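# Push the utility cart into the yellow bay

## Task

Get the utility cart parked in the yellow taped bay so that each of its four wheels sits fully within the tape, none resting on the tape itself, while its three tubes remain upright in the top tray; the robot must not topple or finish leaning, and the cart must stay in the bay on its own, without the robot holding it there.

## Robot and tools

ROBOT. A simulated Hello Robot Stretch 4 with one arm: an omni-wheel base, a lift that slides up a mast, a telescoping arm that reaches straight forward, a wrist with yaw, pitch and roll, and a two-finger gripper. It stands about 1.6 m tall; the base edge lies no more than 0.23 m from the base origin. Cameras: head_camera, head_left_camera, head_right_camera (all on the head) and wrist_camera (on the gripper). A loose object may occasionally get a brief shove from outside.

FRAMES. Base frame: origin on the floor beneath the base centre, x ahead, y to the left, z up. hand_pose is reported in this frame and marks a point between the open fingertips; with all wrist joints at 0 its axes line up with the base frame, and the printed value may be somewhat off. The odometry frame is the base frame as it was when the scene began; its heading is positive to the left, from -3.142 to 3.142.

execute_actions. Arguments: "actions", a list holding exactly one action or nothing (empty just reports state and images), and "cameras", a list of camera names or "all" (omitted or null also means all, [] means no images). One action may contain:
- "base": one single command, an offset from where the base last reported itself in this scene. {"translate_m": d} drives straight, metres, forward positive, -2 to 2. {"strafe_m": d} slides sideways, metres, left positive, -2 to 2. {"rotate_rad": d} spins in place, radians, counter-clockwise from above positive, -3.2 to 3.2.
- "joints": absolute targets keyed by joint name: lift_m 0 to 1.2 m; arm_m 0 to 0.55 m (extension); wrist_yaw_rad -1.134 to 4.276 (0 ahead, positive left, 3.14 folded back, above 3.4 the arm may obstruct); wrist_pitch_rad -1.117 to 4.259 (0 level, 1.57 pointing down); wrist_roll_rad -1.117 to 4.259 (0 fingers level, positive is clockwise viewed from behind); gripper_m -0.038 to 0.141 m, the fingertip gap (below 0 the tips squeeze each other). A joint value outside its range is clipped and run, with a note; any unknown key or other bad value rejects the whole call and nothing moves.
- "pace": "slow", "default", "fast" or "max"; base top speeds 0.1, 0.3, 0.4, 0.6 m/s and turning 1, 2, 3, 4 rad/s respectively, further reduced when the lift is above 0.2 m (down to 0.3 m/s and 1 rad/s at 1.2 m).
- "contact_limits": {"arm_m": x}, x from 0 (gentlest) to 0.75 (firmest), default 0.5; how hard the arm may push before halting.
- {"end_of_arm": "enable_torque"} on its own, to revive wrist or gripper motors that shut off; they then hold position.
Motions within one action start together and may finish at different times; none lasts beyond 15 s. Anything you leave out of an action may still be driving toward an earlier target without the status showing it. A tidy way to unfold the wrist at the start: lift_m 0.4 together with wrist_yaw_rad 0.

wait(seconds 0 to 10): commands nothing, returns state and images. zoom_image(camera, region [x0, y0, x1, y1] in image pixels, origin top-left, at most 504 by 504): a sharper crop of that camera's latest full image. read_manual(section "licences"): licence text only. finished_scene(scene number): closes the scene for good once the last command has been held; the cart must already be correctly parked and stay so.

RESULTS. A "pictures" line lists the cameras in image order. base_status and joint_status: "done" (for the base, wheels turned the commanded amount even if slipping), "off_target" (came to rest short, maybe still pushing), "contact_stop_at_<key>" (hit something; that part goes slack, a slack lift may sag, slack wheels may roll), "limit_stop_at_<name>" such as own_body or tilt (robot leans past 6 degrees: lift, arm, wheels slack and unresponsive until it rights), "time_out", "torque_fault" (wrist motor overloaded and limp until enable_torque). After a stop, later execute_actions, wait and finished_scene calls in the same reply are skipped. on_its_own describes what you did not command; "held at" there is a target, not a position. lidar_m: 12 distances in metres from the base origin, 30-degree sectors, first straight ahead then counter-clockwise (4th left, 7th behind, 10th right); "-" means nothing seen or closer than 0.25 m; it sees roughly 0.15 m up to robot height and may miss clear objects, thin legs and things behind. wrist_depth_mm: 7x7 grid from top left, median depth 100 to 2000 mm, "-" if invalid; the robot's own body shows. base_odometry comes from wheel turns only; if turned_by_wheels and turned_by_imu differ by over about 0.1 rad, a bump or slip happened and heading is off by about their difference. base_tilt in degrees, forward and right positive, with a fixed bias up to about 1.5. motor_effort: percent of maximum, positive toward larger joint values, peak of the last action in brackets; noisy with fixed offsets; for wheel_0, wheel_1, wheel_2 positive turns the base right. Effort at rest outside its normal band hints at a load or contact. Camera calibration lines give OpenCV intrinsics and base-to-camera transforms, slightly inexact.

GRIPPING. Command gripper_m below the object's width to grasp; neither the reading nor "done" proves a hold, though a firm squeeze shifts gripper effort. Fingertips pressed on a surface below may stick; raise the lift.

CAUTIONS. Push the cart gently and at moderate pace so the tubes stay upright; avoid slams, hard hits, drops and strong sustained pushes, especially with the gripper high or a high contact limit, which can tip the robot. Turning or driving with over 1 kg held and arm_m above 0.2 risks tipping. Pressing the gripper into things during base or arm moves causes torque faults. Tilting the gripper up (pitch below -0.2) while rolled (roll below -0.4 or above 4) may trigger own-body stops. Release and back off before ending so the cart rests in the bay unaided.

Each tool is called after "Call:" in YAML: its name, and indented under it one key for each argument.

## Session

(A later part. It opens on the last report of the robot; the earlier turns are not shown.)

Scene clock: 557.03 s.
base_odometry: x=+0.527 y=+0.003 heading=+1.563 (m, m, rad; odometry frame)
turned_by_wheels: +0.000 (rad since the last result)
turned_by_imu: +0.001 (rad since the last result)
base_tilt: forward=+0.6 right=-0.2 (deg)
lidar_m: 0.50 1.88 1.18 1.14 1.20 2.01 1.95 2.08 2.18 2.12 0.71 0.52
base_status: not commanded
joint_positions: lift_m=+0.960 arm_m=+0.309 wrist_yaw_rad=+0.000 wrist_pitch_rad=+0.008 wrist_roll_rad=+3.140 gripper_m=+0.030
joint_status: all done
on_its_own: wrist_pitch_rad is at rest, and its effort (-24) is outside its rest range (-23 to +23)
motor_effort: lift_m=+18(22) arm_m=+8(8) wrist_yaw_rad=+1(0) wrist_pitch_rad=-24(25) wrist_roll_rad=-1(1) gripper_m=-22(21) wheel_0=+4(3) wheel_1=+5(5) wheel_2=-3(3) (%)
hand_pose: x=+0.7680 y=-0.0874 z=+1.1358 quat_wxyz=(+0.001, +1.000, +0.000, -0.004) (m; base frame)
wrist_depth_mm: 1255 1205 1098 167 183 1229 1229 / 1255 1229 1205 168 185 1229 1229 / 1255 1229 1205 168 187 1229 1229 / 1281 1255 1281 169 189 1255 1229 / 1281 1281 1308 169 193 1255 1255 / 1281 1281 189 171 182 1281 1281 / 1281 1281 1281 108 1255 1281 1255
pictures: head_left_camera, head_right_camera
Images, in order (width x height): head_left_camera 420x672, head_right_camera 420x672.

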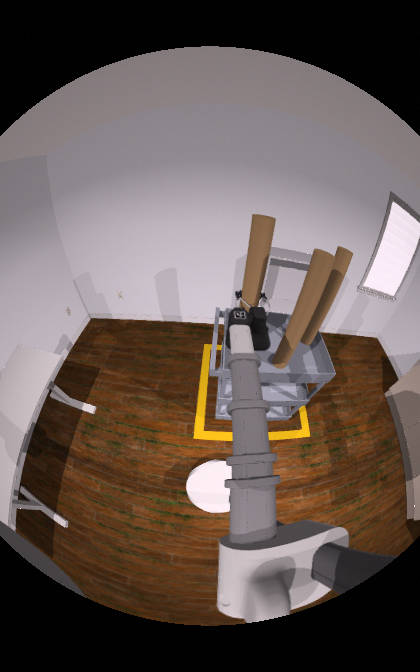

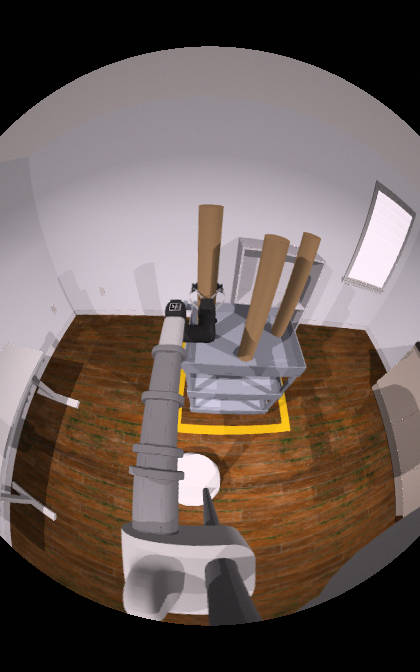

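Still higher than the others; lower in steps.

Call:
execute_actions:
  actions:
    - {"joints":{"lift_m":0.88},"pace":"slow"}
  cameras: ["head_right_camera"]

Scene clock: 561.13 s.
base_odometry: x=+0.527 y=+0.003 heading=+1.563 (m, m, rad; odometry frame)
turned_by_wheels: +0.000 (rad since the last result)
turned_by_imu: +0.001 (rad since the last result)
base_tilt: forward=+0.5 right=-0.2 (deg)
lidar_m: 0.50 1.88 1.20 1.14 1.24 1.98 1.95 2.05 2.17 2.12 0.72 0.54
base_status: not commanded
joint_positions: lift_m=+0.880 arm_m=+0.309 wrist_yaw_rad=+0.001 wrist_pitch_rad=-0.007 wrist_roll_rad=+3.140 gripper_m=+0.031
joint_status: all done
motor_effort: lift_m=+12(17) arm_m=+8(8) wrist_yaw_rad=-2(3) wrist_pitch_rad=+19(25) wrist_roll_rad=-1(1) gripper_m=-20(25) wheel_0=+3(3) wheel_1=+5(5) wheel_2=-3(3) (%)
hand_pose: x=+0.7681 y=-0.0872 z=+1.0607 quat_wxyz=(+0.001, +1.000, +0.000, +0.003) (m; base frame)
wrist_depth_mm: 436 439 439 163 178 392 1182 / 1205 1229 1118 165 181 1229 1205 / 1229 1229 1229 166 183 1229 1229 / 1281 1281 1229 168 187 1255 1229 / 1281 1255 1281 169 191 1281 1281 / 1281 1308 190 171 182 1255 1281 / 1308 1308 1281 108 1281 1308 1281
pictures: head_right_camera
Images, in order (width x height): head_right_camera 420x672.

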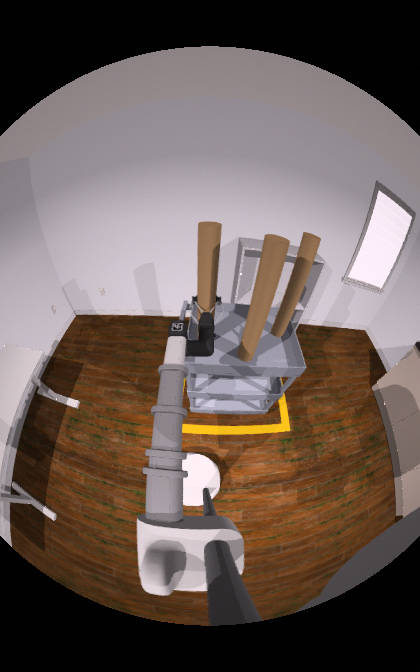

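Contact made. Release and retract.

Call:
execute_actions:
  actions:
    - {"joints":{"gripper_m":0.12},"pace":"slow"}
  cameras: []

Call:
execute_actions:
  actions:
    - {"joints":{"arm_m":0.05},"pace":"slow"}
  cameras: []

Call:
execute_actions:
  actions:
    - {"base":{"translate_m":-0.4},"joints":{"lift_m":0.3}}
  cameras: ["head_camera"]

Scene clock: 569.10 s.
base_odometry: x=+0.527 y=+0.003 heading=+1.563 (m, m, rad; odometry frame)
turned_by_wheels: +0.000 (rad since the last result)
turned_by_imu: +0.002 (rad since the last result)
base_tilt: forward=+0.6 right=-0.1 (deg)
lidar_m: 0.52 1.86 1.17 1.14 1.24 2.02 1.95 2.07 2.19 2.12 0.73 0.54
base_status: not commanded
joint_positions: lift_m=+0.880 arm_m=+0.309 wrist_yaw_rad=+0.000 wrist_pitch_rad=+0.002 wrist_roll_rad=+3.140 gripper_m=+0.120
joint_status: all done
motor_effort: lift_m=+16(16) arm_m=+8(8) wrist_yaw_rad=+0(3) wrist_pitch_rad=-5(20) wrist_roll_rad=+0(0) gripper_m=+1(23) wheel_0=+4(3) wheel_1=+5(5) wheel_2=-3(3) (%)
hand_pose: x=+0.7680 y=-0.0874 z=+1.0579 quat_wxyz=(+0.001, +1.000, +0.000, -0.001) (m; base frame)
wrist_depth_mm: 442 436 442 166 174 336 1205 / 1205 1229 1098 166 175 1229 1229 / 1205 1229 1229 167 176 1255 1255 / 1229 1229 1255 168 177 1255 1229 / 1308 1281 1281 169 178 1255 1255 / 1308 1308 208 168 178 1255 1281 / 1308 1308 1308 107 195 1255 1281
pictures: none
No camera images: the call's "cameras" was empty. Leave "cameras" out to get every camera's image.

Scene clock: 573.00 s.
base_odometry: x=+0.527 y=+0.003 heading=+1.563 (m, m, rad; odometry frame)
turned_by_wheels: +0.000 (rad since the last result)
turned_by_imu: +0.001 (rad since the last result)
base_tilt: forward=+0.6 right=-0.1 (deg)
lidar_m: 0.51 1.89 1.20 1.14 1.25 2.01 1.94 2.06 2.19 2.11 0.72 0.53
base_status: not commanded
joint_positions: lift_m=+0.880 arm_m=+0.051 wrist_yaw_rad=+0.000 wrist_pitch_rad=+0.002 wrist_roll_rad=+3.140 gripper_m=+0.120
joint_status: all done
motor_effort: lift_m=+15(16) arm_m=-8(9) wrist_yaw_rad=+1(0) wrist_pitch_rad=-6(6) wrist_roll_rad=-1(0) gripper_m=+4(0) wheel_0=+4(3) wheel_1=+5(5) wheel_2=-3(3) (%)
hand_pose: x=+0.5108 y=-0.0874 z=+1.0579 quat_wxyz=(+0.001, +1.000, +0.000, -0.001) (m; base frame)
wrist_depth_mm: 488 336 488 421 424 343 1464 / 517 336 699 427 569 1537 1464 / 521 338 1537 433 1499 1464 1499 / 530 340 1499 436 1537 1464 1464 / 530 343 1537 439 1499 1499 1537 / 525 342 208 433 1537 1499 1537 / 535 342 1576 107 1537 1537 1537
pictures: none
No camera images: the call's "cameras" was empty. Leave "cameras" out to get every camera's image.

Scene clock: 576.23 s.
base_odometry: x=+0.523 y=-0.397 heading=+1.562 (m, m, rad; odometry frame)
turned_by_wheels: +0.000 (rad since the last result)
turned_by_imu: +0.002 (rad since the last result)
base_tilt: forward=+0.6 right=-0.2 (deg)
lidar_m: 0.91 2.28 1.22 1.19 1.26 1.62 1.53 1.64 2.18 2.08 2.22 0.94
base_status: done
joint_positions: lift_m=+0.300 arm_m=+0.051 wrist_yaw_rad=+0.000 wrist_pitch_rad=+0.002 wrist_roll_rad=+3.140 gripper_m=+0.120
joint_status: all done
motor_effort: lift_m=+16(15) arm_m=-8(8) wrist_yaw_rad=+1(1) wrist_pitch_rad=-6(6) wrist_roll_rad=-1(0) gripper_m=-2(1) wheel_0=-2(8) wheel_1=-3(10) wheel_2=+0(9) (%)
hand_pose: x=+0.5108 y=-0.0874 z=+0.4778 quat_wxyz=(+0.001, +1.000, +0.000, -0.001) (m; base frame)
wrist_depth_mm: 931 647 647 640 878 976 976 / 1430 917 1008 1025 1281 1537 1537 / 1921 1863 1921 1863 1863 1863 1863 / 1983 750 768 788 1921 1921 1921 / 1921 1661 661 1863 1921 1921 1921 / 1983 1661 208 1025 1863 1921 1921 / 1983 683 707 108 1921 1983 1983
pictures: head_camera
Images, in order (width x height): head_camera 420x560.

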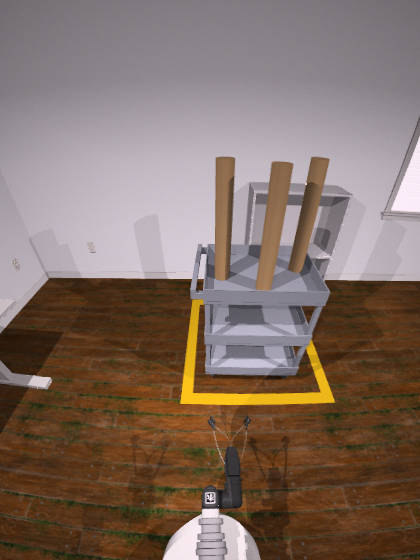

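Call:
finished_scene:
  scene: 2

The scene is finished: the task was done.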